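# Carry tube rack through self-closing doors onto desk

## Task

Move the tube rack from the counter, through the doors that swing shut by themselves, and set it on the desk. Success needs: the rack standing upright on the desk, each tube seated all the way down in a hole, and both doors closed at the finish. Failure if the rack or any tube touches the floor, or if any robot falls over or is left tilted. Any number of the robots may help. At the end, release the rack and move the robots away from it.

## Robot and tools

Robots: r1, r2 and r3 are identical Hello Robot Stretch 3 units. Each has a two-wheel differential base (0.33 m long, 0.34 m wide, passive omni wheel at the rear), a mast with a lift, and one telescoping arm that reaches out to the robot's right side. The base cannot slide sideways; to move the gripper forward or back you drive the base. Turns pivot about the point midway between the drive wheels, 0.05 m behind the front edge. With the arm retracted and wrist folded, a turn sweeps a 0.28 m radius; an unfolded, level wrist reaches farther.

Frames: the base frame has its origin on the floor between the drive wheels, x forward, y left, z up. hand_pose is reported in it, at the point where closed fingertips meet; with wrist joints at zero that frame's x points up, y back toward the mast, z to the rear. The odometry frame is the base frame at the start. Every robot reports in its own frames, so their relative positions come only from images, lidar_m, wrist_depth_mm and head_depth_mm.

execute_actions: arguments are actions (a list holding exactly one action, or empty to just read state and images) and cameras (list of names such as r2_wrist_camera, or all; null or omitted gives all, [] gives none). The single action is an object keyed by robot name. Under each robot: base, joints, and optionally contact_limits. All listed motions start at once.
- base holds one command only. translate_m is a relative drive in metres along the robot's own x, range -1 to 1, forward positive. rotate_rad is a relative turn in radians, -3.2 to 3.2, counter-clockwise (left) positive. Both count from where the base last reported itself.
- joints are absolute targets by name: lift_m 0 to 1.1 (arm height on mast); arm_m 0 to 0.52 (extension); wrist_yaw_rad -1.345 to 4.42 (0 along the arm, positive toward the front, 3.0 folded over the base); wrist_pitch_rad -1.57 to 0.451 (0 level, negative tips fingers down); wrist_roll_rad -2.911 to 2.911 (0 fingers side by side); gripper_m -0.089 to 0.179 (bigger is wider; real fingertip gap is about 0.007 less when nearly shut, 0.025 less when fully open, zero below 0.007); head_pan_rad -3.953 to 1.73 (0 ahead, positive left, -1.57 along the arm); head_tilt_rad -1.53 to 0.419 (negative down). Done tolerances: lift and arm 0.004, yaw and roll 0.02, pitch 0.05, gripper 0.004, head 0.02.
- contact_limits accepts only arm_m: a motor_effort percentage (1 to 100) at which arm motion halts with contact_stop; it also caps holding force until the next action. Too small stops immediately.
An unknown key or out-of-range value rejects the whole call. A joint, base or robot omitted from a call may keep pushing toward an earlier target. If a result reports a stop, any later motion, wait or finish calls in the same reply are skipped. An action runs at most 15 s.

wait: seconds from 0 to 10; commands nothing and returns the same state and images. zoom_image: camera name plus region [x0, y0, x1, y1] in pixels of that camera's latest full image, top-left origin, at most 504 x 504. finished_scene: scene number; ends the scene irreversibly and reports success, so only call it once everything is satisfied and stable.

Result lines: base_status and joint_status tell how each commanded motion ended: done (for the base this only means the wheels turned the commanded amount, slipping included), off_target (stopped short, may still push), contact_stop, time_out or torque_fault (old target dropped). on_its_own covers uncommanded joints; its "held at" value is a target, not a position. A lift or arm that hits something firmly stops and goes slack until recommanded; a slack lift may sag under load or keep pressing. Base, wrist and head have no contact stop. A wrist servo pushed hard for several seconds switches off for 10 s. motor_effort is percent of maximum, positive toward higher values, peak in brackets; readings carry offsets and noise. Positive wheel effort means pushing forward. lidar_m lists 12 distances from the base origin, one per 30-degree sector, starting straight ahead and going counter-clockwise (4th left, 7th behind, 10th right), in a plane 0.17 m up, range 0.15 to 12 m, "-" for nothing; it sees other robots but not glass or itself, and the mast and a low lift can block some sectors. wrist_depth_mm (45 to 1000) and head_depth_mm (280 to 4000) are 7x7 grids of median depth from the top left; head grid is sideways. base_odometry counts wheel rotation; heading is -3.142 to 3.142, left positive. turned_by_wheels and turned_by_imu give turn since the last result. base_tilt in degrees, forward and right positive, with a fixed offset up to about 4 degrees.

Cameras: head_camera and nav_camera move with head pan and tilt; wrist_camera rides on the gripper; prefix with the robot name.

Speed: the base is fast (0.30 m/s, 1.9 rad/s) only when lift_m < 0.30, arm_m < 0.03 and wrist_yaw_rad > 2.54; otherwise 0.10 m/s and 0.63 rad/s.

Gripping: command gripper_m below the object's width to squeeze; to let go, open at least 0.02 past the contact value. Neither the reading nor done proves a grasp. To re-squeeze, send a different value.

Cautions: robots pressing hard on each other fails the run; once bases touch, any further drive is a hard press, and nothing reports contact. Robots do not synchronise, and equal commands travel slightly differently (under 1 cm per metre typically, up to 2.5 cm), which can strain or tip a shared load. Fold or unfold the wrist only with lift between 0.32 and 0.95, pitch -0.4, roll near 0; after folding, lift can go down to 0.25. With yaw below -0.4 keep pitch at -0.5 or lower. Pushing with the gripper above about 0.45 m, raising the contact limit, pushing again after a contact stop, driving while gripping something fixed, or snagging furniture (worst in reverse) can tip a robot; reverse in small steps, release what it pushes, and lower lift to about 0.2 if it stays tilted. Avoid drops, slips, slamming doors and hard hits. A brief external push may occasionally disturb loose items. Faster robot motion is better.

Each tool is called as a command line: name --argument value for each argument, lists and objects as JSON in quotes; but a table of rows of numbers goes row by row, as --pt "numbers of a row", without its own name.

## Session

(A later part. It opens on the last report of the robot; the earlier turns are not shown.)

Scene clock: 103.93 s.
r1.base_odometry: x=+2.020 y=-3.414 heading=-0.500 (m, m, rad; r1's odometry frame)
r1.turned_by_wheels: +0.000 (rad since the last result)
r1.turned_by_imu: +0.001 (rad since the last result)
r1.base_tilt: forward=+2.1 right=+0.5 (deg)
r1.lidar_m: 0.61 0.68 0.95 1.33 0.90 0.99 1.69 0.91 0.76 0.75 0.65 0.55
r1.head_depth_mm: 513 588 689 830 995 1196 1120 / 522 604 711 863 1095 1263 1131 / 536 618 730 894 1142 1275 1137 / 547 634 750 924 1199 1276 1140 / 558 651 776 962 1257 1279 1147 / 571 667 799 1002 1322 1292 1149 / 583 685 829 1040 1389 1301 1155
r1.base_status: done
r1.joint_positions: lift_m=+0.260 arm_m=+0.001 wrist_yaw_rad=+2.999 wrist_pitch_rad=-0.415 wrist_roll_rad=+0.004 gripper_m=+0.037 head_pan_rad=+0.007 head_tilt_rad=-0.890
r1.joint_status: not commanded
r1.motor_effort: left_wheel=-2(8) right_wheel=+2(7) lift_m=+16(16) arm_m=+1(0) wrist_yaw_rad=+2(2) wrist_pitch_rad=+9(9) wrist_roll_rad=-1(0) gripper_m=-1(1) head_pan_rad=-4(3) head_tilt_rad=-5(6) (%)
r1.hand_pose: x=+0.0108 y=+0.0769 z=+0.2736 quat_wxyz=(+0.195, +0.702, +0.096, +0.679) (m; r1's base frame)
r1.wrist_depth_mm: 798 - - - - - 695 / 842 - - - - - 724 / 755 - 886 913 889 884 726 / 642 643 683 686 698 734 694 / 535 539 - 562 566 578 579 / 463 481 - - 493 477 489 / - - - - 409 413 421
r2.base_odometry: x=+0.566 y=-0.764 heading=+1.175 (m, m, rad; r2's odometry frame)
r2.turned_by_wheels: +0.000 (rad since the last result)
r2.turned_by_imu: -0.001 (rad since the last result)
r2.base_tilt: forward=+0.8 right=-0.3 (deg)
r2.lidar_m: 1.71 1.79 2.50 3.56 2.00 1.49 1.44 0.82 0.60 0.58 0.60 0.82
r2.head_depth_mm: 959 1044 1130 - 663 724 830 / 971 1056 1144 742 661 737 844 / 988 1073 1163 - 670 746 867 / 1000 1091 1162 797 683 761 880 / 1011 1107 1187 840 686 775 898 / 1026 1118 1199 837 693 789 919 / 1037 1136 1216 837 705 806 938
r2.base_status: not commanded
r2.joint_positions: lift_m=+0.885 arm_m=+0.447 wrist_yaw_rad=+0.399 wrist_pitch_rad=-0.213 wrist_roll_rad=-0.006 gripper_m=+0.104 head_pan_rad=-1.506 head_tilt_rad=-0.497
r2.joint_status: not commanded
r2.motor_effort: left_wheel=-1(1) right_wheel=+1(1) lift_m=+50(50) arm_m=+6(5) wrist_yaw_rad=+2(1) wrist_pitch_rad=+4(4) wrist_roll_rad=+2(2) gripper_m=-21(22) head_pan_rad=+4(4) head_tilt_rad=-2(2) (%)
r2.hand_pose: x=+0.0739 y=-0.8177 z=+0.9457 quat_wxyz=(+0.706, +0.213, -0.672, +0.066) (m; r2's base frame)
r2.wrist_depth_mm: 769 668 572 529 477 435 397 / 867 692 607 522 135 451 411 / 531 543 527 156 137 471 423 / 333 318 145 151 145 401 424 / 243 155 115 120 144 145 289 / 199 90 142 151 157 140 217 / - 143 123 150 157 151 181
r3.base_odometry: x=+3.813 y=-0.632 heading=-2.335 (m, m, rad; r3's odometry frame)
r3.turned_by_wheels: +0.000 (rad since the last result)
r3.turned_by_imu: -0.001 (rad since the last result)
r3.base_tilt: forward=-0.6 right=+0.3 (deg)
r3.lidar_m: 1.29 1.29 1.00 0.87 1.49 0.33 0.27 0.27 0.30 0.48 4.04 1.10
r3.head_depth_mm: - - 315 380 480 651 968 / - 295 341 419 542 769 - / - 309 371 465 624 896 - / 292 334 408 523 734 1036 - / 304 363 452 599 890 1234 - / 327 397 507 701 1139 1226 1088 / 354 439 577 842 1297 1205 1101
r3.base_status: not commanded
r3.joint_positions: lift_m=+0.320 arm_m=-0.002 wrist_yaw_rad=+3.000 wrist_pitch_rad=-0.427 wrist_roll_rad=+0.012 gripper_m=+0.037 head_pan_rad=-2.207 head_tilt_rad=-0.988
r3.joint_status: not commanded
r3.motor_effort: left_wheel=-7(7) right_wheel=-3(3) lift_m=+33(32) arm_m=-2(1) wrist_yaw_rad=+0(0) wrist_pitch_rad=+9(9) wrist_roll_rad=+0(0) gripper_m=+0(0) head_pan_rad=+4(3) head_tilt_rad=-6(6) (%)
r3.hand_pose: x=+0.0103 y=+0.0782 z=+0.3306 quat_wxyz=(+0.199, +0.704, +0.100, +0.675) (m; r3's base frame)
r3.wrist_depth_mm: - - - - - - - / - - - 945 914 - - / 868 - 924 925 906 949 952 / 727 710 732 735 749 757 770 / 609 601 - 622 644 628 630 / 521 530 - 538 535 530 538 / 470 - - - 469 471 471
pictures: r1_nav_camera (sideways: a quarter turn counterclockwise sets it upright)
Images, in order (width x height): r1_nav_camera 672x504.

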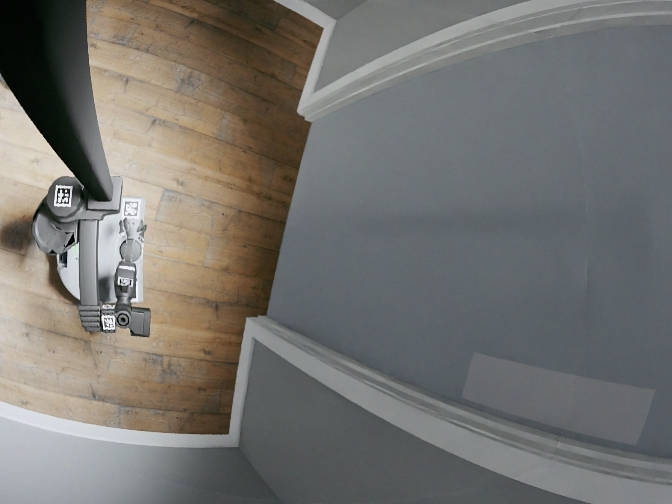

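execute_actions --actions '[{"r2":{"joints":{"lift_m":0.92}},"r1":{"base":{"rotate_rad":3.09},"joints":{"head_pan_rad":-3.0,"lift_m":0.32}}}]' --cameras '["r2_wrist_camera","r2_head_camera"]'

execute_actions --actions '[{"r1":{"base":{"translate_m":-0.75}}}]' --cameras '["r1_nav_camera","r2_wrist_camera"]'

Scene clock: 110.20 s.
r1.base_odometry: x=+2.020 y=-3.414 heading=+2.590 (m, m, rad; r1's odometry frame)
r1.turned_by_wheels: +3.090 (rad since the last result)
r1.turned_by_imu: +3.096 (rad since the last result)
r1.base_tilt: forward=+2.2 right=+0.5 (deg)
r1.lidar_m: 1.69 0.93 0.76 0.75 0.67 0.56 0.61 0.67 0.92 1.34 0.90 0.99
r1.head_depth_mm: 522 598 698 838 1048 1215 - / 539 618 728 882 1118 1263 - / 556 644 758 926 1199 1269 - / 575 666 791 978 1274 1275 1179 / 593 693 832 1042 1374 1284 1164 / 613 723 873 1106 1414 1287 1151 / 636 754 921 1187 1419 1303 1160
r1.base_status: done
r1.joint_positions: lift_m=+0.320 arm_m=+0.001 wrist_yaw_rad=+2.999 wrist_pitch_rad=-0.415 wrist_roll_rad=+0.004 gripper_m=+0.037 head_pan_rad=-2.993 head_tilt_rad=-0.890
r1.joint_status: all done
r1.motor_effort: left_wheel=-3(10) right_wheel=+2(7) lift_m=+23(24) arm_m=+0(1) wrist_yaw_rad=+2(2) wrist_pitch_rad=+9(9) wrist_roll_rad=+0(0) gripper_m=+1(0) head_pan_rad=-4(45) head_tilt_rad=-5(6) (%)
r1.hand_pose: x=+0.0108 y=+0.0769 z=+0.3331 quat_wxyz=(+0.195, +0.701, +0.096, +0.679) (m; r1's base frame)
r1.wrist_depth_mm: 608 - 713 709 713 730 711 / 638 - 769 785 790 776 779 / 636 - 848 844 861 876 842 / 634 768 790 815 795 823 850 / 590 618 - 644 660 659 669 / 526 524 - 546 557 564 562 / 457 - - - 468 473 485
r2.base_odometry: x=+0.566 y=-0.764 heading=+1.175 (m, m, rad; r2's odometry frame)
r2.turned_by_wheels: +0.000 (rad since the last result)
r2.turned_by_imu: -0.001 (rad since the last result)
r2.base_tilt: forward=+0.9 right=-0.4 (deg)
r2.lidar_m: 1.72 1.80 2.49 3.56 2.00 1.48 1.44 0.82 0.60 0.58 0.60 0.82
r2.head_depth_mm: 961 1042 1124 - 659 719 829 / 973 1059 1131 760 661 734 846 / 988 1074 1153 758 670 744 863 / 1000 1085 1152 798 680 759 878 / 1011 1100 1182 839 686 773 899 / 1023 1118 1193 837 692 790 919 / 1041 1139 1213 836 705 805 941
r2.base_status: not commanded
r2.joint_positions: lift_m=+0.920 arm_m=+0.447 wrist_yaw_rad=+0.399 wrist_pitch_rad=-0.223 wrist_roll_rad=-0.006 gripper_m=+0.104 head_pan_rad=-1.506 head_tilt_rad=-0.497
r2.joint_status: all done
r2.motor_effort: left_wheel=-1(0) right_wheel=+2(2) lift_m=+52(58) arm_m=+5(6) wrist_yaw_rad=+1(1) wrist_pitch_rad=+7(8) wrist_roll_rad=+2(2) gripper_m=-21(22) head_pan_rad=+4(4) head_tilt_rad=-2(2) (%)
r2.hand_pose: x=+0.0735 y=-0.8170 z=+0.9781 quat_wxyz=(+0.707, +0.217, -0.671, +0.062) (m; r2's base frame)
r2.wrist_depth_mm: 789 663 597 518 463 434 394 / 810 708 618 525 479 449 410 / 633 612 618 164 149 465 435 / 406 415 169 162 151 482 450 / 301 152 121 129 154 227 358 / 248 95 154 152 156 140 269 / - 154 122 154 158 150 222
r3.base_odometry: x=+3.813 y=-0.632 heading=-2.335 (m, m, rad; r3's odometry frame)
r3.turned_by_wheels: +0.000 (rad since the last result)
r3.turned_by_imu: -0.001 (rad since the last result)
r3.base_tilt: forward=-0.8 right=+0.3 (deg)
r3.lidar_m: 1.29 1.29 0.99 0.99 1.49 0.33 0.27 0.27 0.30 0.48 4.07 1.10
r3.head_depth_mm: - - 315 381 480 648 967 / - 295 340 419 543 771 - / - 309 371 465 625 895 - / 292 333 407 524 734 1040 - / 304 362 452 599 892 1233 - / 326 397 506 700 1136 1225 1092 / 354 439 577 845 1298 1206 1098
r3.base_status: not commanded
r3.joint_positions: lift_m=+0.320 arm_m=-0.002 wrist_yaw_rad=+3.000 wrist_pitch_rad=-0.427 wrist_roll_rad=+0.012 gripper_m=+0.037 head_pan_rad=-2.207 head_tilt_rad=-0.988
r3.joint_status: not commanded
r3.motor_effort: left_wheel=-7(7) right_wheel=-4(3) lift_m=+32(32) arm_m=-1(1) wrist_yaw_rad=+0(0) wrist_pitch_rad=+9(8) wrist_roll_rad=+0(0) gripper_m=-1(1) head_pan_rad=+3(3) head_tilt_rad=-5(6) (%)
r3.hand_pose: x=+0.0103 y=+0.0782 z=+0.3306 quat_wxyz=(+0.199, +0.704, +0.100, +0.675) (m; r3's base frame)
r3.wrist_depth_mm: - - - - - - - / - - - - - - - / 888 - 913 915 954 955 953 / 717 706 741 742 762 751 764 / 602 604 - 615 637 623 634 / 516 523 - 550 533 537 543 / 473 - - - 466 474 473
pictures: r2_head_camera (sideways: a quarter turn clockwise sets it upright), r2_wrist_camera
Images, in order (width x height): r2_head_camera 896x504, r2_wrist_camera 644x364.

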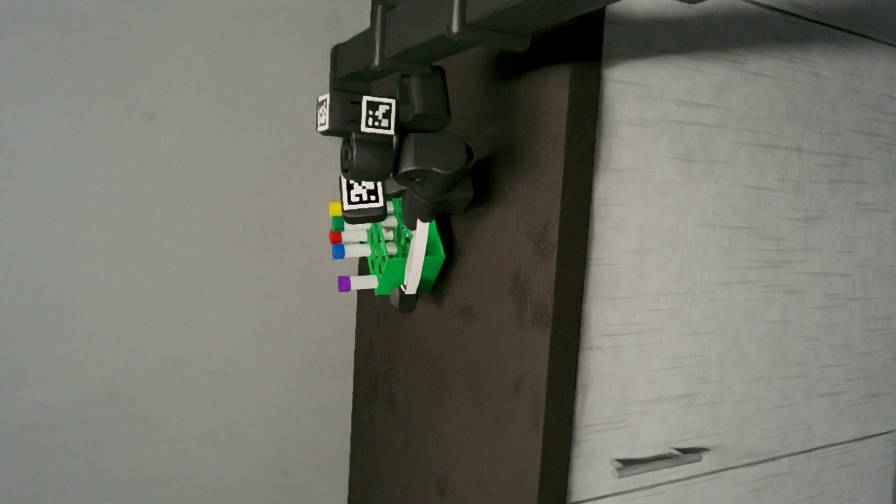

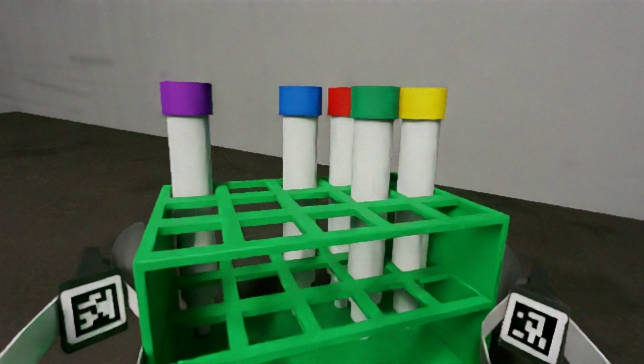

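Scene clock: 118.70 s.
r1.base_odometry: x=+2.658 y=-3.807 heading=+2.590 (m, m, rad; r1's odometry frame)
r1.turned_by_wheels: +0.000 (rad since the last result)
r1.turned_by_imu: -0.002 (rad since the last result)
r1.base_tilt: forward=+2.1 right=+0.6 (deg)
r1.lidar_m: 2.14 0.36 0.30 0.89 1.70 0.36 0.27 0.26 0.28 0.39 1.33 1.52
r1.head_depth_mm: - 301 357 451 611 1003 - / - 294 339 423 560 812 - / - 287 324 398 518 734 - / - - 309 376 481 668 917 / - - 300 356 449 608 872 / - - 293 339 422 558 813 / - - 288 323 397 517 741
r1.base_status: done
r1.joint_positions: lift_m=+0.320 arm_m=+0.001 wrist_yaw_rad=+3.000 wrist_pitch_rad=-0.415 wrist_roll_rad=+0.004 gripper_m=+0.037 head_pan_rad=-2.994 head_tilt_rad=-0.893
r1.joint_status: not commanded
r1.motor_effort: left_wheel=-11(57) right_wheel=-8(29) lift_m=+22(23) arm_m=-1(0) wrist_yaw_rad=+0(1) wrist_pitch_rad=+9(10) wrist_roll_rad=+0(1) gripper_m=+0(1) head_pan_rad=-3(3) head_tilt_rad=-4(5) (%)
r1.hand_pose: x=+0.0106 y=+0.0769 z=+0.3331 quat_wxyz=(+0.195, +0.701, +0.096, +0.679) (m; r1's base frame)
r1.wrist_depth_mm: - - - - 308 291 820 / - - - - 328 316 865 / 977 957 - 992 357 365 961 / 751 757 776 787 390 782 833 / 610 610 - 635 425 670 671 / 516 523 - 539 505 554 570 / 454 - - - 466 474 477
r2.base_odometry: x=+0.566 y=-0.764 heading=+1.175 (m, m, rad; r2's odometry frame)
r2.turned_by_wheels: +0.000 (rad since the last result)
r2.turned_by_imu: -0.002 (rad since the last result)
r2.base_tilt: forward=+0.9 right=-0.4 (deg)
r2.lidar_m: 1.72 1.79 2.50 3.56 1.85 1.49 1.44 0.82 0.60 0.58 0.60 0.82
r2.head_depth_mm: 960 1044 1123 - 659 721 828 / 973 1056 1127 762 659 734 844 / 989 1073 1152 760 671 746 862 / 1000 1087 1152 796 681 759 881 / 1009 1102 1181 842 685 775 902 / 1025 1119 1196 839 691 789 919 / 1041 1137 1216 833 704 802 944
r2.base_status: not commanded
r2.joint_positions: lift_m=+0.920 arm_m=+0.447 wrist_yaw_rad=+0.399 wrist_pitch_rad=-0.223 wrist_roll_rad=-0.006 gripper_m=+0.104 head_pan_rad=-1.506 head_tilt_rad=-0.497
r2.joint_status: not commanded
r2.motor_effort: left_wheel=-1(1) right_wheel=+2(1) lift_m=+52(52) arm_m=+5(5) wrist_yaw_rad=+1(1) wrist_pitch_rad=+7(7) wrist_roll_rad=+2(2) gripper_m=-21(22) head_pan_rad=+4(4) head_tilt_rad=-2(2) (%)
r2.hand_pose: x=+0.0735 y=-0.8170 z=+0.9781 quat_wxyz=(+0.707, +0.217, -0.671, +0.062) (m; r2's base frame)
r2.wrist_depth_mm: 770 669 584 515 472 436 394 / 826 695 624 529 488 450 411 / 624 597 630 164 149 462 428 / 410 418 170 161 152 478 445 / 303 152 121 130 154 227 352 / 247 94 154 152 156 140 269 / - 155 122 153 158 150 221
r3.base_odometry: x=+3.813 y=-0.632 heading=-2.335 (m, m, rad; r3's odometry frame)
r3.turned_by_wheels: +0.000 (rad since the last result)
r3.turned_by_imu: -0.001 (rad since the last result)
r3.base_tilt: forward=-0.7 right=+0.4 (deg)
r3.lidar_m: 1.29 1.29 1.49 1.58 1.52 0.33 0.27 0.27 0.30 0.48 4.06 1.10
r3.head_depth_mm: - - 315 380 480 650 967 / - 295 341 418 543 770 - / - 310 371 465 624 894 - / 293 333 407 523 733 1039 - / 304 362 452 600 891 1237 - / 326 397 507 702 1137 1223 1090 / 354 440 578 844 1299 1206 1100
r3.base_status: not commanded
r3.joint_positions: lift_m=+0.320 arm_m=-0.002 wrist_yaw_rad=+3.000 wrist_pitch_rad=-0.427 wrist_roll_rad=+0.012 gripper_m=+0.037 head_pan_rad=-2.207 head_tilt_rad=-0.988
r3.joint_status: not commanded
r3.motor_effort: left_wheel=-7(7) right_wheel=-4(3) lift_m=+31(32) arm_m=-1(1) wrist_yaw_rad=-1(0) wrist_pitch_rad=+9(8) wrist_roll_rad=+0(0) gripper_m=+0(0) head_pan_rad=+4(3) head_tilt_rad=-5(5) (%)
r3.hand_pose: x=+0.0103 y=+0.0782 z=+0.3306 quat_wxyz=(+0.199, +0.704, +0.100, +0.675) (m; r3's base frame)
r3.wrist_depth_mm: - - - - - - - / - - - - - - - / 877 - 925 913 915 937 962 / 728 712 748 736 761 742 758 / 605 602 - 617 642 629 635 / 518 527 - 545 534 532 541 / 472 - - - 473 468 472
pictures: r1_nav_camera (sideways: a quarter turn counterclockwise sets it upright), r2_wrist_camera
Images, in order (width x height): r1_nav_camera 672x504, r2_wrist_camera 644x364.

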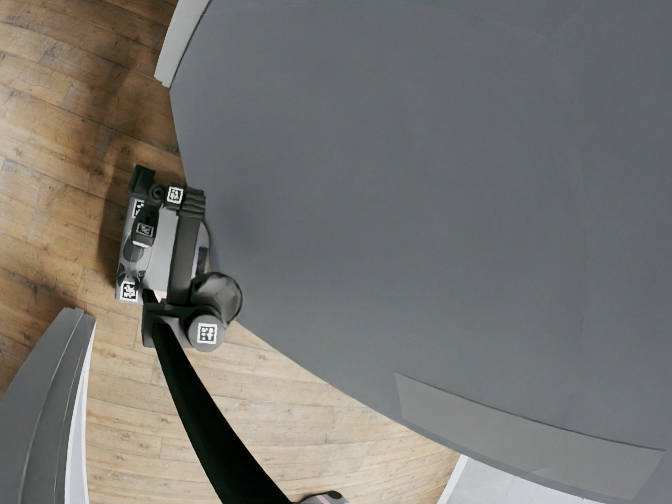

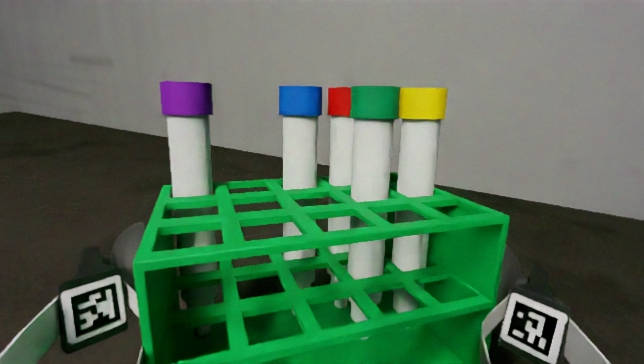

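execute_actions --actions '[{"r1":{"base":{"translate_m":-0.3}},"r2":{"joints":{"lift_m":0.95,"arm_m":0.2,"wrist_pitch_rad":-0.12,"head_pan_rad":0,"head_tilt_rad":-0.8}}}]' --cameras '[]'

execute_actions --actions '[{"r1":{"base":{"rotate_rad":0.5}},"r2":{"joints":{"arm_m":0.0}}}]' --cameras '[]'

execute_actions --actions '[{"r1":{"base":{"translate_m":-0.25}},"r2":{"base":{"rotate_rad":0.9},"joints":{"wrist_yaw_rad":1.0}}}]' --cameras '[]'

execute_actions --actions '[{"r1":{"base":{"rotate_rad":0.45}},"r2":{"base":{"rotate_rad":1.2},"joints":{"wrist_yaw_rad":1.6}}}]' --cameras '["r1_nav_camera","r2_wrist_camera","r2_nav_camera"]'

Scene clock: 123.83 s.
r1.base_odometry: x=+2.914 y=-3.964 heading=+2.590 (m, m, rad; r1's odometry frame)
r1.turned_by_wheels: +0.000 (rad since the last result)
r1.turned_by_imu: -0.001 (rad since the last result)
r1.base_tilt: forward=+2.1 right=+0.5 (deg)
r1.lidar_m: 2.27 0.50 0.65 1.95 2.10 2.78 0.29 0.24 0.24 0.27 0.44 1.80
r1.head_depth_mm: 2519 2359 1925 1636 1418 1255 - / 322 2231 1895 1635 1438 1266 - / 292 327 390 485 640 965 - / - 300 348 420 532 718 959 / - 287 316 373 456 589 783 / - - 294 334 399 497 654 / - - - 304 355 430 545
r1.base_status: done
r1.joint_positions: lift_m=+0.320 arm_m=+0.001 wrist_yaw_rad=+3.000 wrist_pitch_rad=-0.415 wrist_roll_rad=+0.004 gripper_m=+0.037 head_pan_rad=-2.994 head_tilt_rad=-0.893
r1.joint_status: not commanded
r1.motor_effort: left_wheel=-8(20) right_wheel=-2(15) lift_m=+22(22) arm_m=+0(1) wrist_yaw_rad=+1(1) wrist_pitch_rad=+9(9) wrist_roll_rad=-1(1) gripper_m=+0(0) head_pan_rad=-4(3) head_tilt_rad=-4(4) (%)
r1.hand_pose: x=+0.0106 y=+0.0769 z=+0.3331 quat_wxyz=(+0.195, +0.701, +0.096, +0.679) (m; r1's base frame)
r1.wrist_depth_mm: - - - - - 680 448 / - - - - - 662 440 / 943 965 - - - 650 425 / 746 753 769 785 813 659 455 / 612 619 - 637 658 609 503 / 524 525 - 539 562 547 537 / 452 - - - 461 479 489
r2.base_odometry: x=+0.566 y=-0.764 heading=+1.175 (m, m, rad; r2's odometry frame)
r2.turned_by_wheels: +0.000 (rad since the last result)
r2.turned_by_imu: -0.001 (rad since the last result)
r2.base_tilt: forward=+0.9 right=-0.2 (deg)
r2.lidar_m: 1.71 1.79 2.50 3.56 1.54 1.48 1.44 0.82 0.60 0.58 0.60 0.82
r2.head_depth_mm: 1409 1610 1875 1825 1505 1282 1122 / 1423 1626 1883 1840 1514 1287 1116 / 1421 1647 1892 1837 1507 1288 1117 / 1446 1650 1920 1813 1508 1285 1120 / 1448 1666 1945 1832 1513 1285 1121 / 1461 1675 1957 1821 1512 1294 1125 / 1463 1686 1965 1842 1509 1296 1117
r2.base_status: not commanded
r2.joint_positions: lift_m=+0.950 arm_m=+0.200 wrist_yaw_rad=+0.400 wrist_pitch_rad=-0.150 wrist_roll_rad=-0.006 gripper_m=+0.104 head_pan_rad=-0.007 head_tilt_rad=-0.790
r2.joint_status: all done
r2.motor_effort: left_wheel=-1(1) right_wheel=+1(1) lift_m=+52(60) arm_m=-5(5) wrist_yaw_rad=+0(2) wrist_pitch_rad=+9(11) wrist_roll_rad=+2(2) gripper_m=-22(21) head_pan_rad=+4(51) head_tilt_rad=-6(28) (%)
r2.hand_pose: x=+0.0757 y=-0.5754 z=+1.0261 quat_wxyz=(+0.704, +0.192, -0.678, +0.088) (m; r2's base frame)
r2.wrist_depth_mm: - - 861 774 708 648 585 / - - 925 782 689 653 605 / - - 913 159 149 672 621 / 625 629 171 158 154 685 640 / 419 151 122 130 155 288 510 / 336 95 155 152 155 140 367 / 253 155 121 153 158 151 299
r3.base_odometry: x=+3.813 y=-0.632 heading=-2.335 (m, m, rad; r3's odometry frame)
r3.turned_by_wheels: +0.000 (rad since the last result)
r3.turned_by_imu: -0.001 (rad since the last result)
r3.base_tilt: forward=-0.8 right=+0.4 (deg)
r3.lidar_m: 1.29 1.29 1.48 1.58 1.53 0.33 0.27 0.27 0.30 0.48 4.06 1.10
r3.head_depth_mm: - - 315 380 480 649 967 / - 295 341 419 543 771 - / - 310 371 465 625 893 - / 293 333 407 524 735 1037 - / 304 362 452 600 891 1232 - / 326 397 506 700 1135 1220 1087 / 354 439 577 843 1295 1210 1100
r3.base_status: not commanded
r3.joint_positions: lift_m=+0.320 arm_m=-0.002 wrist_yaw_rad=+3.000 wrist_pitch_rad=-0.427 wrist_roll_rad=+0.012 gripper_m=+0.037 head_pan_rad=-2.207 head_tilt_rad=-0.988
r3.joint_status: not commanded
r3.motor_effort: left_wheel=-7(7) right_wheel=-2(3) lift_m=+32(32) arm_m=-1(1) wrist_yaw_rad=+0(0) wrist_pitch_rad=+9(9) wrist_roll_rad=+0(0) gripper_m=-1(1) head_pan_rad=+3(3) head_tilt_rad=-6(6) (%)
r3.hand_pose: x=+0.0103 y=+0.0782 z=+0.3306 quat_wxyz=(+0.199, +0.704, +0.100, +0.675) (m; r3's base frame)
r3.wrist_depth_mm: - - - - - - - / - - - - - - - / 903 - 926 921 914 943 970 / 719 714 737 738 741 758 767 / 597 603 - 613 639 623 635 / 521 523 - 545 536 532 542 / 471 - - - 467 472 474
pictures: none
No camera images: the call's "cameras" was empty. Leave "cameras" out to get every camera's image.

Scene clock: 126.53 s.
r1.base_odometry: x=+2.914 y=-3.964 heading=+3.090 (m, m, rad; r1's odometry frame)
r1.turned_by_wheels: +0.500 (rad since the last result)
r1.turned_by_imu: +0.497 (rad since the last result)
r1.base_tilt: forward=+2.1 right=+0.5 (deg)
r1.lidar_m: 0.50 0.64 1.95 1.54 2.79 0.34 0.27 0.27 0.29 0.44 1.79 2.42
r1.head_depth_mm: - 293 338 421 563 897 - / - 289 326 404 532 754 - / - - 315 388 503 713 - / - - 306 372 478 667 926 / - - 300 358 455 624 918 / - - 296 345 434 586 885 / - - 291 334 416 552 825
r1.base_status: done
r1.joint_positions: lift_m=+0.320 arm_m=+0.001 wrist_yaw_rad=+3.000 wrist_pitch_rad=-0.415 wrist_roll_rad=+0.004 gripper_m=+0.037 head_pan_rad=-2.994 head_tilt_rad=-0.893
r1.joint_status: not commanded
r1.motor_effort: left_wheel=-16(25) right_wheel=+0(7) lift_m=+22(22) arm_m=+0(0) wrist_yaw_rad=+0(0) wrist_pitch_rad=+9(9) wrist_roll_rad=+0(0) gripper_m=+0(0) head_pan_rad=-3(4) head_tilt_rad=-3(3) (%)
r1.hand_pose: x=+0.0106 y=+0.0769 z=+0.3331 quat_wxyz=(+0.195, +0.701, +0.096, +0.679) (m; r1's base frame)
r1.wrist_depth_mm: - - - - - - - / - - - - - - - / 983 946 - - - - - / 746 746 800 789 813 827 786 / 616 619 - 640 658 674 682 / 516 519 - 537 556 556 566 / 453 - - - 469 480 483
r2.base_odometry: x=+0.566 y=-0.764 heading=+1.175 (m, m, rad; r2's odometry frame)
r2.turned_by_wheels: +0.000 (rad since the last result)
r2.turned_by_imu: -0.001 (rad since the last result)
r2.base_tilt: forward=+0.8 right=-0.2 (deg)
r2.lidar_m: 1.71 1.79 2.49 3.55 1.68 1.48 1.44 0.82 0.60 0.58 0.60 0.82
r2.head_depth_mm: 1410 1606 1860 1825 1507 1281 1116 / 1423 1635 1887 1825 1508 1288 1120 / 1429 1645 1917 1827 1507 1289 1117 / 1445 1638 1921 1834 1512 1288 1120 / 1450 1657 1927 1844 1508 1289 1118 / 1456 1677 1944 1832 1514 1294 1117 / 1468 1680 1965 1832 1513 1290 1120
r2.base_status: not commanded
r2.joint_positions: lift_m=+0.950 arm_m=+0.000 wrist_yaw_rad=+0.400 wrist_pitch_rad=-0.150 wrist_roll_rad=-0.006 gripper_m=+0.104 head_pan_rad=-0.007 head_tilt_rad=-0.790
r2.joint_status: all done
r2.motor_effort: left_wheel=-1(1) right_wheel=+2(2) lift_m=+52(52) arm_m=-6(6) wrist_yaw_rad=+1(2) wrist_pitch_rad=+9(9) wrist_roll_rad=+2(2) gripper_m=-21(22) head_pan_rad=+4(4) head_tilt_rad=-5(5) (%)
r2.hand_pose: x=+0.0757 y=-0.3754 z=+1.0261 quat_wxyz=(+0.704, +0.192, -0.678, +0.088) (m; r2's base frame)
r2.wrist_depth_mm: - - - 950 913 801 758 / - - - 985 882 841 750 / - - - 159 150 841 782 / 624 630 171 159 154 773 816 / 599 151 121 129 155 290 507 / 676 95 154 152 155 140 367 / 713 154 122 154 158 151 302
r3.base_odometry: x=+3.813 y=-0.632 heading=-2.335 (m, m, rad; r3's odometry frame)
r3.turned_by_wheels: +0.000 (rad since the last result)
r3.turned_by_imu: +0.000 (rad since the last result)
r3.base_tilt: forward=-0.7 right=+0.4 (deg)
r3.lidar_m: 1.29 1.29 1.48 1.58 1.52 0.33 0.27 0.27 0.30 0.48 4.08 1.10
r3.head_depth_mm: - - 315 380 480 650 968 / - 296 341 419 543 769 - / - 309 371 465 623 896 - / 292 333 408 525 734 1041 - / 304 362 453 599 894 1237 - / 326 397 507 702 1132 1227 1088 / 354 439 578 841 1294 1208 1101
r3.base_status: not commanded
r3.joint_positions: lift_m=+0.320 arm_m=-0.002 wrist_yaw_rad=+3.000 wrist_pitch_rad=-0.427 wrist_roll_rad=+0.012 gripper_m=+0.037 head_pan_rad=-2.207 head_tilt_rad=-0.988
r3.joint_status: not commanded
r3.motor_effort: left_wheel=-7(7) right_wheel=-4(3) lift_m=+31(32) arm_m=-1(1) wrist_yaw_rad=+0(0) wrist_pitch_rad=+9(9) wrist_roll_rad=+0(0) gripper_m=+0(0) head_pan_rad=+3(3) head_tilt_rad=-6(6) (%)
r3.hand_pose: x=+0.0103 y=+0.0782 z=+0.3306 quat_wxyz=(+0.199, +0.704, +0.100, +0.675) (m; r3's base frame)
r3.wrist_depth_mm: - - - - - - - / - - - - - - - / 910 - 926 926 942 934 957 / 719 719 750 745 744 744 771 / 613 607 - 612 643 622 624 / 518 526 - 549 531 532 543 / 466 - - - 464 471 470
pictures: none
No camera images: the call's "cameras" was empty. Leave "cameras" out to get every camera's image.

Scene clock: 130.03 s.
r1.base_odometry: x=+3.163 y=-3.977 heading=+3.090 (m, m, rad; r1's odometry frame)
r1.turned_by_wheels: +0.000 (rad since the last result)
r1.turned_by_imu: -0.001 (rad since the last result)
r1.base_tilt: forward=+2.1 right=+0.5 (deg)
r1.lidar_m: 0.75 0.96 2.09 1.61 2.58 2.55 0.28 0.25 0.25 0.31 0.58 1.96
r1.head_depth_mm: 2528 2189 1937 1628 1422 1252 - / 288 321 387 512 1377 1261 - / - 301 354 436 574 820 - / - 289 325 395 503 689 926 / - - 305 361 447 586 807 / - - 292 332 403 514 699 / - - - 308 366 455 603
r1.base_status: done
r1.joint_positions: lift_m=+0.320 arm_m=+0.001 wrist_yaw_rad=+3.000 wrist_pitch_rad=-0.415 wrist_roll_rad=+0.004 gripper_m=+0.037 head_pan_rad=-2.994 head_tilt_rad=-0.893
r1.joint_status: not commanded
r1.motor_effort: left_wheel=-8(18) right_wheel=+0(13) lift_m=+22(22) arm_m=+0(0) wrist_yaw_rad=+0(1) wrist_pitch_rad=+9(10) wrist_roll_rad=+0(1) gripper_m=-1(0) head_pan_rad=-4(3) head_tilt_rad=-3(3) (%)
r1.hand_pose: x=+0.0106 y=+0.0769 z=+0.3331 quat_wxyz=(+0.195, +0.701, +0.096, +0.679) (m; r1's base frame)
r1.wrist_depth_mm: - - - - - - - / - - - - - - - / 935 980 - - - - - / 749 756 775 799 819 818 843 / 615 610 - 639 661 670 683 / 523 523 - 540 560 555 565 / 453 - - - 467 480 476
r2.base_odometry: x=+0.566 y=-0.764 heading=+2.074 (m, m, rad; r2's odometry frame)
r2.turned_by_wheels: +0.900 (rad since the last result)
r2.turned_by_imu: +0.906 (rad since the last result)
r2.base_tilt: forward=+0.9 right=-0.3 (deg)
r2.lidar_m: 2.18 3.56 1.59 1.56 1.44 0.98 0.63 0.58 0.58 0.72 1.71 1.74
r2.head_depth_mm: 1770 1928 2112 1815 1507 1285 1120 / 1971 2199 2266 1821 1511 1286 1121 / 2212 2489 2339 1826 1512 1290 1114 / 2547 2818 2310 1831 1510 1289 1115 / 2972 3111 2332 1829 1524 1289 1119 / 3229 3156 2316 1830 1517 1291 1121 / 3055 3164 2321 1842 1513 1290 1122
r2.base_status: done
r2.joint_positions: lift_m=+0.950 arm_m=+0.000 wrist_yaw_rad=+0.999 wrist_pitch_rad=-0.150 wrist_roll_rad=-0.006 gripper_m=+0.104 head_pan_rad=-0.007 head_tilt_rad=-0.790
r2.joint_status: all done
r2.motor_effort: left_wheel=-1(6) right_wheel=+2(6) lift_m=+52(52) arm_m=-5(5) wrist_yaw_rad=+1(5) wrist_pitch_rad=+9(9) wrist_roll_rad=+2(2) gripper_m=-21(21) head_pan_rad=+5(4) head_tilt_rad=-5(5) (%)
r2.hand_pose: x=+0.1886 y=-0.2806 z=+1.0261 quat_wxyz=(+0.646, +0.384, -0.591, +0.292) (m; r2's base frame)
r2.wrist_depth_mm: - - - - - - - / - - - - - - - / - - - 159 148 - - / - - 171 161 154 - - / - 150 121 129 154 - - / - 94 153 153 156 141 - / - 154 122 154 158 150 -
r3.base_odometry: x=+3.813 y=-0.632 heading=-2.335 (m, m, rad; r3's odometry frame)
r3.turned_by_wheels: +0.000 (rad since the last result)
r3.turned_by_imu: -0.001 (rad since the last result)
r3.base_tilt: forward=-0.7 right=+0.4 (deg)
r3.lidar_m: 1.29 1.29 1.48 1.58 1.53 0.33 0.27 0.27 0.30 0.48 4.06 1.10
r3.head_depth_mm: - - 315 381 479 649 967 / - 296 341 419 543 771 - / - 310 371 466 624 893 - / 293 333 407 523 734 1038 - / 304 362 452 600 893 1233 - / 326 397 507 701 1131 1228 1091 / 354 439 577 841 1293 1210 1097
r3.base_status: not commanded
r3.joint_positions: lift_m=+0.320 arm_m=-0.002 wrist_yaw_rad=+3.000 wrist_pitch_rad=-0.427 wrist_roll_rad=+0.012 gripper_m=+0.037 head_pan_rad=-2.207 head_tilt_rad=-0.988
r3.joint_status: not commanded
r3.motor_effort: left_wheel=-7(7) right_wheel=-3(3) lift_m=+32(32) arm_m=-1(1) wrist_yaw_rad=+0(0) wrist_pitch_rad=+8(8) wrist_roll_rad=+0(0) gripper_m=+0(0) head_pan_rad=+3(4) head_tilt_rad=-6(6) (%)
r3.hand_pose: x=+0.0103 y=+0.0782 z=+0.3306 quat_wxyz=(+0.199, +0.704, +0.100, +0.675) (m; r3's base frame)
r3.wrist_depth_mm: - - - - - - - / - - - - - - - / 890 - 904 932 924 928 960 / 716 716 729 745 738 740 759 / 605 606 - 620 649 632 623 / 523 520 - 545 540 539 543 / 473 - - - 467 472 472
pictures: none
No camera images: the call's "cameras" was empty. Leave "cameras" out to get every camera's image.

Scene clock: 132.93 s.
r1.base_odometry: x=+3.163 y=-3.977 heading=-2.744 (m, m, rad; r1's odometry frame)
r1.turned_by_wheels: +0.450 (rad since the last result)
r1.turned_by_imu: +0.448 (rad since the last result)
r1.base_tilt: forward=+2.2 right=+0.5 (deg)
r1.lidar_m: 0.88 2.09 1.68 2.62 2.58 0.32 0.27 0.27 0.31 0.52 1.96 0.75
r1.head_depth_mm: - 287 321 397 523 765 - / - - 316 389 508 718 - / - - 309 380 492 697 - / - - 304 372 479 673 948 / - - 303 364 466 650 980 / - - 300 357 454 625 998 / - - 297 350 443 604 952
r1.base_status: done
r1.joint_positions: lift_m=+0.320 arm_m=+0.001 wrist_yaw_rad=+3.000 wrist_pitch_rad=-0.415 wrist_roll_rad=+0.004 gripper_m=+0.037 head_pan_rad=-2.994 head_tilt_rad=-0.893
r1.joint_status: not commanded
r1.motor_effort: left_wheel=-13(24) right_wheel=+0(6) lift_m=+22(22) arm_m=+0(1) wrist_yaw_rad=+1(0) wrist_pitch_rad=+9(10) wrist_roll_rad=-1(0) gripper_m=+0(0) head_pan_rad=-2(3) head_tilt_rad=-4(4) (%)
r1.hand_pose: x=+0.0106 y=+0.0769 z=+0.3331 quat_wxyz=(+0.195, +0.701, +0.096, +0.679) (m; r1's base frame)
r1.wrist_depth_mm: - - - - - - - / - - - - - - - / 954 963 - - - - - / 764 753 771 777 810 840 834 / 617 633 - 649 663 658 663 / 522 529 - 538 567 554 563 / 460 - - - 463 474 494
r2.base_odometry: x=+0.566 y=-0.764 heading=-3.009 (m, m, rad; r2's odometry frame)
r2.turned_by_wheels: +1.200 (rad since the last result)
r2.turned_by_imu: +1.208 (rad since the last result)
r2.base_tilt: forward=+0.9 right=-0.3 (deg)
r2.lidar_m: 1.64 1.48 1.44 0.81 0.60 0.58 0.60 0.82 1.71 1.80 2.52 3.57
r2.head_depth_mm: 1518 2854 2324 1877 1510 297 1106 / 1522 1717 1999 1823 924 1259 1116 / 1706 1852 1944 1828 1513 1281 1120 / 1883 2099 2230 1837 1511 1286 1120 / 2703 2998 2339 1843 1516 1286 1122 / 2983 3174 2333 1837 1516 1284 1126 / 3218 3010 1848 1839 1513 1286 1119
r2.base_status: done
r2.joint_positions: lift_m=+0.950 arm_m=+0.000 wrist_yaw_rad=+1.599 wrist_pitch_rad=-0.150 wrist_roll_rad=-0.005 gripper_m=+0.104 head_pan_rad=-0.007 head_tilt_rad=-0.790
r2.joint_status: all done
r2.motor_effort: left_wheel=-1(4) right_wheel=+2(5) lift_m=+52(52) arm_m=-5(5) wrist_yaw_rad=+3(6) wrist_pitch_rad=+9(9) wrist_roll_rad=+2(2) gripper_m=-21(21) head_pan_rad=+4(4) head_tilt_rad=-5(5) (%)
r2.hand_pose: x=+0.2283 y=-0.1385 z=+1.0261 quat_wxyz=(+0.531, +0.541, -0.452, +0.470) (m; r2's base frame)
r2.wrist_depth_mm: - - - - - - - / - - - - - - - / - - - 159 148 - - / - - 171 159 154 - - / - 151 121 130 153 - - / - 94 154 151 155 141 - / - 154 122 154 158 151 -
r3.base_odometry: x=+3.813 y=-0.632 heading=-2.335 (m, m, rad; r3's odometry frame)
r3.turned_by_wheels: +0.000 (rad since the last result)
r3.turned_by_imu: -0.001 (rad since the last result)
r3.base_tilt: forward=-0.7 right=+0.3 (deg)
r3.lidar_m: 1.29 1.29 1.48 1.59 1.52 0.33 0.27 0.27 0.30 0.48 4.06 1.10
r3.head_depth_mm: - - 315 380 480 650 967 / - 296 341 419 543 769 - / - 309 371 465 624 894 - / 292 333 408 524 735 1036 - / 304 363 451 599 894 1232 - / 326 397 506 700 1134 1227 1095 / 354 439 577 843 1302 1205 1103
r3.base_status: not commanded
r3.joint_positions: lift_m=+0.320 arm_m=-0.002 wrist_yaw_rad=+3.000 wrist_pitch_rad=-0.427 wrist_roll_rad=+0.012 gripper_m=+0.037 head_pan_rad=-2.207 head_tilt_rad=-0.988
r3.joint_status: not commanded
r3.motor_effort: left_wheel=-7(6) right_wheel=-3(3) lift_m=+33(32) arm_m=-1(1) wrist_yaw_rad=+0(0) wrist_pitch_rad=+8(8) wrist_roll_rad=+0(0) gripper_m=-1(0) head_pan_rad=+3(4) head_tilt_rad=-6(6) (%)
r3.hand_pose: x=+0.0103 y=+0.0782 z=+0.3306 quat_wxyz=(+0.199, +0.704, +0.100, +0.675) (m; r3's base frame)
r3.wrist_depth_mm: - - - - - - - / - - - - - - - / 895 - 926 912 931 935 949 / 729 719 736 736 754 746 751 / 604 610 - 618 646 637 627 / 520 528 - 546 534 536 543 / 468 - - - 467 471 470
pictures: r1_nav_camera (sideways: a quarter turn counterclockwise sets it upright), r2_nav_camera (sideways: a quarter turn counterclockwise sets it upright), r2_wrist_camera
Images, in order (width x height): r1_nav_camera 672x504, r2_nav_camera 672x504, r2_wrist_camera 644x364.

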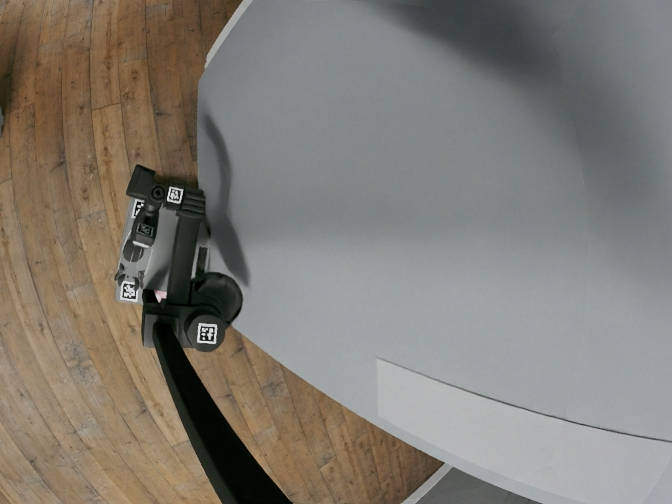

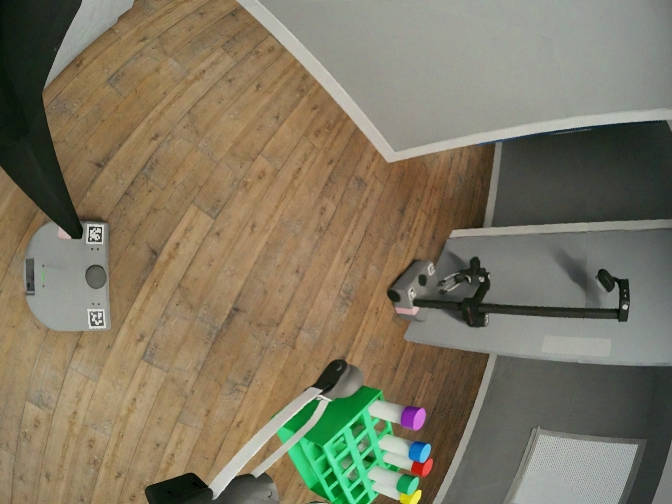

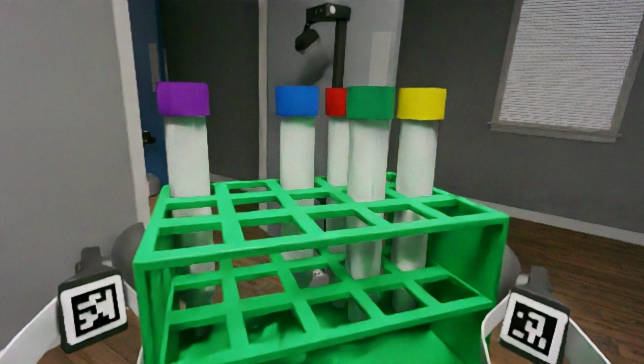

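execute_actions --actions '[{"r1":{"base":{"translate_m":-0.3}},"r2":{"base":{"translate_m":0.3}}}]' --cameras '[]'

execute_actions --actions '[{"r1":{"base":{"rotate_rad":0.45}},"r2":{"base":{"translate_m":0.3}}}]' --cameras '[]'

execute_actions --actions '[{"r1":{"base":{"translate_m":-0.35}},"r2":{"base":{"translate_m":0.5}}}]' --cameras '["r1_nav_camera","r2_nav_camera"]'

Scene clock: 137.77 s.
r1.base_odometry: x=+3.440 y=-3.861 heading=-2.744 (m, m, rad; r1's odometry frame)
r1.turned_by_wheels: +0.000 (rad since the last result)
r1.turned_by_imu: -0.001 (rad since the last result)
r1.base_tilt: forward=+2.2 right=+0.5 (deg)
r1.lidar_m: 1.07 1.68 1.57 2.48 2.44 2.39 0.28 0.26 0.26 0.32 0.63 1.04
r1.head_depth_mm: 305 2144 1912 1626 1423 1252 - / - 314 378 495 1370 1260 - / - 298 347 429 563 808 - / - 288 322 390 498 681 928 / - - 303 360 447 591 817 / - - 292 332 406 519 717 / - - - 309 370 464 621
r1.base_status: done
r1.joint_positions: lift_m=+0.320 arm_m=+0.001 wrist_yaw_rad=+3.000 wrist_pitch_rad=-0.415 wrist_roll_rad=+0.004 gripper_m=+0.037 head_pan_rad=-2.994 head_tilt_rad=-0.893
r1.joint_status: not commanded
r1.motor_effort: left_wheel=-5(18) right_wheel=+1(10) lift_m=+22(22) arm_m=+0(0) wrist_yaw_rad=+1(1) wrist_pitch_rad=+9(10) wrist_roll_rad=+0(1) gripper_m=+0(1) head_pan_rad=-4(3) head_tilt_rad=-3(4) (%)
r1.hand_pose: x=+0.0106 y=+0.0769 z=+0.3331 quat_wxyz=(+0.195, +0.701, +0.096, +0.679) (m; r1's base frame)
r1.wrist_depth_mm: - - - - - - - / - - - - - - - / 993 954 - - - - - / 745 740 768 782 807 830 858 / 603 633 - 639 653 662 683 / 513 524 - 534 569 557 557 / 452 - - - 460 467 482
r2.base_odometry: x=+0.268 y=-0.803 heading=-3.009 (m, m, rad; r2's odometry frame)
r2.turned_by_wheels: +0.000 (rad since the last result)
r2.turned_by_imu: -0.002 (rad since the last result)
r2.base_tilt: forward=+0.9 right=-0.2 (deg)
r2.lidar_m: 1.58 1.32 1.28 1.34 0.87 0.84 0.87 1.20 1.87 1.96 2.74 1.55
r2.head_depth_mm: 1478 1602 1884 1883 1513 297 1114 / 1557 1720 1895 1774 926 1257 1121 / 1620 1824 2076 1834 1516 1290 1122 / 1686 1932 2158 1824 1508 1288 1123 / 1858 2758 2295 1838 1523 1289 1118 / 2673 2967 2333 1834 1512 1292 1117 / 2895 3151 2297 1760 1512 1287 1117
r2.base_status: done
r2.joint_positions: lift_m=+0.950 arm_m=+0.000 wrist_yaw_rad=+1.599 wrist_pitch_rad=-0.150 wrist_roll_rad=-0.005 gripper_m=+0.104 head_pan_rad=-0.007 head_tilt_rad=-0.790
r2.joint_status: not commanded
r2.motor_effort: left_wheel=-1(2) right_wheel=+2(5) lift_m=+52(52) arm_m=-5(5) wrist_yaw_rad=+2(2) wrist_pitch_rad=+9(9) wrist_roll_rad=+2(2) gripper_m=-21(21) head_pan_rad=+5(4) head_tilt_rad=-5(5) (%)
r2.hand_pose: x=+0.2283 y=-0.1385 z=+1.0261 quat_wxyz=(+0.531, +0.541, -0.452, +0.470) (m; r2's base frame)
r2.wrist_depth_mm: - - - - - - - / - - - - - - - / - - - 159 148 - - / - - 171 160 154 - - / - 151 122 129 154 - - / - 94 154 152 156 140 - / - 155 122 153 158 151 -
r3.base_odometry: x=+3.813 y=-0.632 heading=-2.335 (m, m, rad; r3's odometry frame)
r3.turned_by_wheels: +0.000 (rad since the last result)
r3.turned_by_imu: -0.001 (rad since the last result)
r3.base_tilt: forward=-0.7 right=+0.4 (deg)
r3.lidar_m: 1.29 1.29 1.48 1.58 1.53 0.33 0.27 0.27 0.30 0.48 4.07 1.10
r3.head_depth_mm: - - 315 380 480 651 969 / - 296 341 418 542 773 - / - 309 371 465 625 893 - / 293 333 408 525 734 1039 - / 304 362 452 599 891 1230 - / 326 397 507 701 1139 1227 1089 / 354 439 578 844 1293 1211 1099
r3.base_status: not commanded
r3.joint_positions: lift_m=+0.320 arm_m=-0.002 wrist_yaw_rad=+3.000 wrist_pitch_rad=-0.427 wrist_roll_rad=+0.012 gripper_m=+0.037 head_pan_rad=-2.207 head_tilt_rad=-0.988
r3.joint_status: not commanded
r3.motor_effort: left_wheel=-7(7) right_wheel=-3(4) lift_m=+32(32) arm_m=-1(1) wrist_yaw_rad=+0(0) wrist_pitch_rad=+9(9) wrist_roll_rad=+0(0) gripper_m=+0(0) head_pan_rad=+3(3) head_tilt_rad=-6(6) (%)
r3.hand_pose: x=+0.0103 y=+0.0782 z=+0.3306 quat_wxyz=(+0.199, +0.704, +0.100, +0.675) (m; r3's base frame)
r3.wrist_depth_mm: - - - - - - - / - - - - - - - / 893 - 909 910 935 951 953 / 725 704 736 747 741 752 755 / 609 605 - 618 646 623 634 / 522 516 - 548 533 535 544 / 468 - - - 465 471 474
pictures: none
No camera images: the call's "cameras" was empty. Leave "cameras" out to get every camera's image.

Scene clock: 141.73 s.
r1.base_odometry: x=+3.440 y=-3.861 heading=-2.294 (m, m, rad; r1's odometry frame)
r1.turned_by_wheels: +0.450 (rad since the last result)
r1.turned_by_imu: +0.449 (rad since the last result)
r1.base_tilt: forward=+2.1 right=+0.5 (deg)
r1.lidar_m: 1.40 1.28 2.52 2.42 2.51 0.32 0.27 0.27 0.32 0.56 1.07 1.04
r1.head_depth_mm: - - 316 390 511 741 - / - - 312 385 500 709 - / - - 308 378 490 694 - / - - 304 373 480 680 955 / - - 304 367 471 660 1005 / - - 301 361 462 642 1044 / - - 301 356 454 626 1012
r1.base_status: done
r1.joint_positions: lift_m=+0.320 arm_m=+0.001 wrist_yaw_rad=+3.000 wrist_pitch_rad=-0.415 wrist_roll_rad=+0.004 gripper_m=+0.037 head_pan_rad=-2.994 head_tilt_rad=-0.893
r1.joint_status: not commanded
r1.motor_effort: left_wheel=-8(19) right_wheel=+1(5) lift_m=+22(22) arm_m=-1(1) wrist_yaw_rad=+0(0) wrist_pitch_rad=+9(9) wrist_roll_rad=-1(1) gripper_m=-1(0) head_pan_rad=-3(3) head_tilt_rad=-4(3) (%)
r1.hand_pose: x=+0.0106 y=+0.0769 z=+0.3331 quat_wxyz=(+0.195, +0.701, +0.096, +0.679) (m; r1's base frame)
r1.wrist_depth_mm: - - - - - - - / - - - - - - - / 976 992 - - - - - / 741 771 786 796 808 805 824 / 610 620 - 636 667 669 682 / 522 516 - 532 567 546 565 / 449 - - - 465 470 488
r2.base_odometry: x=-0.029 y=-0.843 heading=-3.009 (m, m, rad; r2's odometry frame)
r2.turned_by_wheels: +0.000 (rad since the last result)
r2.turned_by_imu: -0.001 (rad since the last result)
r2.base_tilt: forward=+0.9 right=-0.4 (deg)
r2.lidar_m: 1.29 1.16 1.12 1.18 1.14 1.10 1.14 1.56 2.03 2.12 2.97 1.31
r2.head_depth_mm: 1283 1442 1465 1695 1518 297 1102 / 1318 1504 1520 1669 925 1259 1123 / 1373 1553 1812 1756 1510 1288 1120 / 1435 1626 1896 1823 1509 1286 1120 / 1531 1816 2102 1837 1517 1290 1121 / 2370 2756 2321 1838 1516 1283 1122 / 2569 2898 2330 1829 1514 1288 1124
r2.base_status: done
r2.joint_positions: lift_m=+0.950 arm_m=+0.000 wrist_yaw_rad=+1.599 wrist_pitch_rad=-0.150 wrist_roll_rad=-0.005 gripper_m=+0.104 head_pan_rad=-0.007 head_tilt_rad=-0.790
r2.joint_status: not commanded
r2.motor_effort: left_wheel=-2(1) right_wheel=+2(5) lift_m=+52(52) arm_m=-5(5) wrist_yaw_rad=+2(3) wrist_pitch_rad=+9(9) wrist_roll_rad=+2(2) gripper_m=-22(22) head_pan_rad=+5(4) head_tilt_rad=-5(5) (%)
r2.hand_pose: x=+0.2283 y=-0.1385 z=+1.0261 quat_wxyz=(+0.531, +0.541, -0.452, +0.470) (m; r2's base frame)
r2.wrist_depth_mm: - - - - - - - / - - - - - - - / - - - 159 148 - - / - - 170 159 153 - - / - 150 121 130 154 - - / - 94 154 151 155 140 - / - 154 122 154 158 150 -
r3.base_odometry: x=+3.813 y=-0.632 heading=-2.335 (m, m, rad; r3's odometry frame)
r3.turned_by_wheels: +0.000 (rad since the last result)
r3.turned_by_imu: -0.001 (rad since the last result)
r3.base_tilt: forward=-0.8 right=+0.3 (deg)
r3.lidar_m: 1.29 1.29 1.48 1.58 1.52 0.33 0.27 0.27 0.30 0.48 4.07 1.10
r3.head_depth_mm: - - 315 380 480 651 969 / - 295 341 418 542 770 - / - 309 371 466 624 898 - / 292 333 408 524 735 1041 - / 304 363 452 600 890 1231 - / 326 397 507 702 1135 1222 1095 / 354 438 578 846 1295 1204 1102
r3.base_status: not commanded
r3.joint_positions: lift_m=+0.320 arm_m=-0.002 wrist_yaw_rad=+3.000 wrist_pitch_rad=-0.427 wrist_roll_rad=+0.012 gripper_m=+0.037 head_pan_rad=-2.207 head_tilt_rad=-0.988
r3.joint_status: not commanded
r3.motor_effort: left_wheel=-7(7) right_wheel=-2(4) lift_m=+31(32) arm_m=-1(1) wrist_yaw_rad=+0(0) wrist_pitch_rad=+9(9) wrist_roll_rad=+0(0) gripper_m=+0(0) head_pan_rad=+3(3) head_tilt_rad=-6(6) (%)
r3.hand_pose: x=+0.0103 y=+0.0782 z=+0.3306 quat_wxyz=(+0.199, +0.704, +0.100, +0.675) (m; r3's base frame)
r3.wrist_depth_mm: - - - - - - - / - - - - - - - / 894 - 928 923 940 934 943 / 729 712 731 749 745 744 760 / 601 606 - 609 637 627 631 / 522 526 - 544 536 534 542 / 472 - - - 465 471 475
pictures: none
No camera images: the call's "cameras" was empty. Leave "cameras" out to get every camera's image.

Scene clock: 147.70 s.
r1.base_odometry: x=+3.671 y=-3.599 heading=-2.295 (m, m, rad; r1's odometry frame)
r1.turned_by_wheels: -0.001 (rad since the last result)
r1.turned_by_imu: +0.244 (rad since the last result)
r1.base_tilt: forward=+2.2 right=+0.5 (deg)
r1.lidar_m: 0.88 2.74 2.36 2.35 1.99 0.30 0.27 0.28 0.35 0.76 1.15 1.49
r1.head_depth_mm: - - 304 369 477 668 - / - - 306 374 482 675 - / - - 308 378 487 688 - / - - 309 380 492 700 1002 / - - 312 383 497 709 1122 / - - 314 386 503 721 1122 / - - 316 390 508 734 1120
r1.base_status: translate_m off_target (by the wheels' count: -0.3494 of -0.3500)
r1.joint_positions: lift_m=+0.320 arm_m=+0.001 wrist_yaw_rad=+3.001 wrist_pitch_rad=-0.416 wrist_roll_rad=+0.004 gripper_m=+0.037 head_pan_rad=-2.995 head_tilt_rad=-0.893
r1.joint_status: not commanded
r1.on_its_own: left_wheel is at rest, and its effort (-97) is outside its rest range (-18 to +18); right_wheel is at rest, and its effort (-45) is outside its rest range (-18 to +18)
r1.motor_effort: left_wheel=-97(100) right_wheel=-45(61) lift_m=+21(22) arm_m=+0(1) wrist_yaw_rad=-2(3) wrist_pitch_rad=+10(11) wrist_roll_rad=-1(0) gripper_m=+0(1) head_pan_rad=-2(4) head_tilt_rad=-4(4) (%)
r1.hand_pose: x=+0.0102 y=+0.0769 z=+0.3331 quat_wxyz=(+0.195, +0.701, +0.097, +0.679) (m; r1's base frame)
r1.wrist_depth_mm: - - - - - - - / - - - - - - - / 984 948 - - - - - / 751 749 768 790 799 829 835 / 609 614 - 628 652 664 664 / 519 519 - 537 570 549 560 / 453 - - - 464 471 478
r2.base_odometry: x=-0.525 y=-0.909 heading=-3.009 (m, m, rad; r2's odometry frame)
r2.turned_by_wheels: +0.000 (rad since the last result)
r2.turned_by_imu: -0.002 (rad since the last result)
r2.base_tilt: forward=+0.8 right=-0.2 (deg)
r2.lidar_m: 1.17 2.32 0.85 0.90 1.26 1.53 1.59 2.37 2.30 2.40 2.71 0.89
r2.head_depth_mm: 932 1051 1217 1160 1226 297 1106 / 955 1084 1253 1435 828 1263 1115 / 976 1115 1289 1540 1509 1292 1122 / 1005 1146 1338 1604 1510 1290 1124 / 1033 1193 1416 1721 1514 1290 1123 / 1781 2131 2300 1828 1512 1290 1118 / 1998 2394 2333 1831 1509 1294 1121
r2.base_status: done
r2.joint_positions: lift_m=+0.950 arm_m=+0.000 wrist_yaw_rad=+1.599 wrist_pitch_rad=-0.150 wrist_roll_rad=-0.005 gripper_m=+0.104 head_pan_rad=-0.007 head_tilt_rad=-0.790
r2.joint_status: not commanded
r2.motor_effort: left_wheel=+0(3) right_wheel=+2(7) lift_m=+52(52) arm_m=-5(5) wrist_yaw_rad=+3(2) wrist_pitch_rad=+9(9) wrist_roll_rad=+2(2) gripper_m=-21(22) head_pan_rad=+4(4) head_tilt_rad=-5(5) (%)
r2.hand_pose: x=+0.2283 y=-0.1385 z=+1.0261 quat_wxyz=(+0.531, +0.541, -0.452, +0.470) (m; r2's base frame)
r2.wrist_depth_mm: - - - - 945 689 - / - - - - 960 925 - / - - - 159 149 - - / - - 171 159 154 - - / - 151 122 130 154 463 - / - 94 154 152 155 140 - / - 154 123 153 158 151 -
r3.base_odometry: x=+3.813 y=-0.632 heading=-2.335 (m, m, rad; r3's odometry frame)
r3.turned_by_wheels: +0.000 (rad since the last result)
r3.turned_by_imu: -0.001 (rad since the last result)
r3.base_tilt: forward=-0.7 right=+0.3 (deg)
r3.lidar_m: 1.29 1.29 1.48 1.58 1.52 0.33 0.27 0.27 0.30 0.48 4.07 1.10
r3.head_depth_mm: - - 315 380 480 651 969 / - 295 341 419 543 771 - / - 310 371 466 624 893 - / 292 334 408 524 733 1039 - / 304 363 451 599 891 1234 - / 326 397 507 701 1136 1225 1090 / 354 439 577 844 1299 1201 1102
r3.base_status: not commanded
r3.joint_positions: lift_m=+0.320 arm_m=-0.002 wrist_yaw_rad=+3.000 wrist_pitch_rad=-0.427 wrist_roll_rad=+0.012 gripper_m=+0.037 head_pan_rad=-2.207 head_tilt_rad=-0.988
r3.joint_status: not commanded
r3.motor_effort: left_wheel=-7(7) right_wheel=-3(3) lift_m=+32(32) arm_m=-1(1) wrist_yaw_rad=+0(0) wrist_pitch_rad=+8(8) wrist_roll_rad=+0(0) gripper_m=+0(1) head_pan_rad=+3(3) head_tilt_rad=-6(7) (%)
r3.hand_pose: x=+0.0103 y=+0.0782 z=+0.3306 quat_wxyz=(+0.199, +0.704, +0.100, +0.675) (m; r3's base frame)
r3.wrist_depth_mm: - - - - - - - / - - - - - - - / 897 - 916 929 920 964 944 / 720 713 738 748 751 750 763 / 604 606 - 614 638 616 628 / 524 532 - 545 536 534 541 / 471 - - - 467 471 474
pictures: r1_nav_camera (sideways: a quarter turn counterclockwise sets it upright), r2_nav_camera (sideways: a quarter turn counterclockwise sets it upright)
Images, in order (width x height): r1_nav_camera 672x504, r2_nav_camera 672x504.

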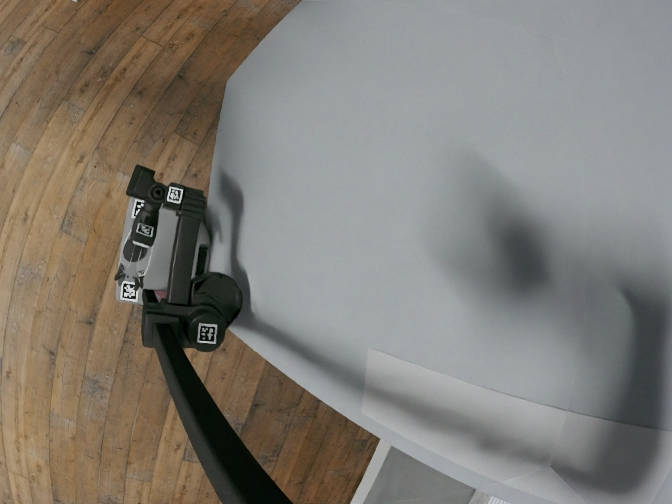

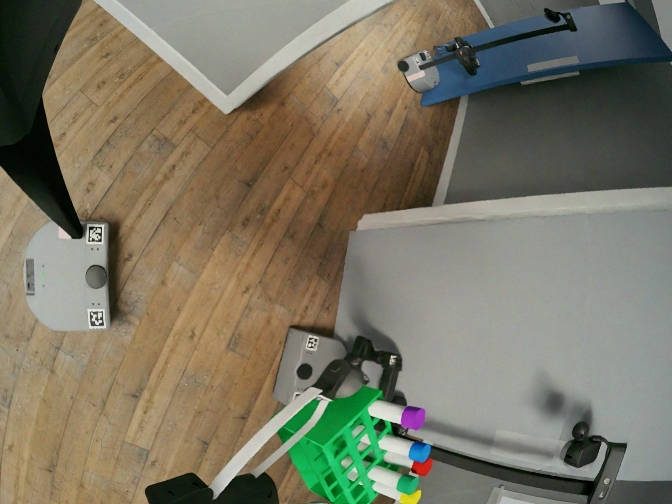

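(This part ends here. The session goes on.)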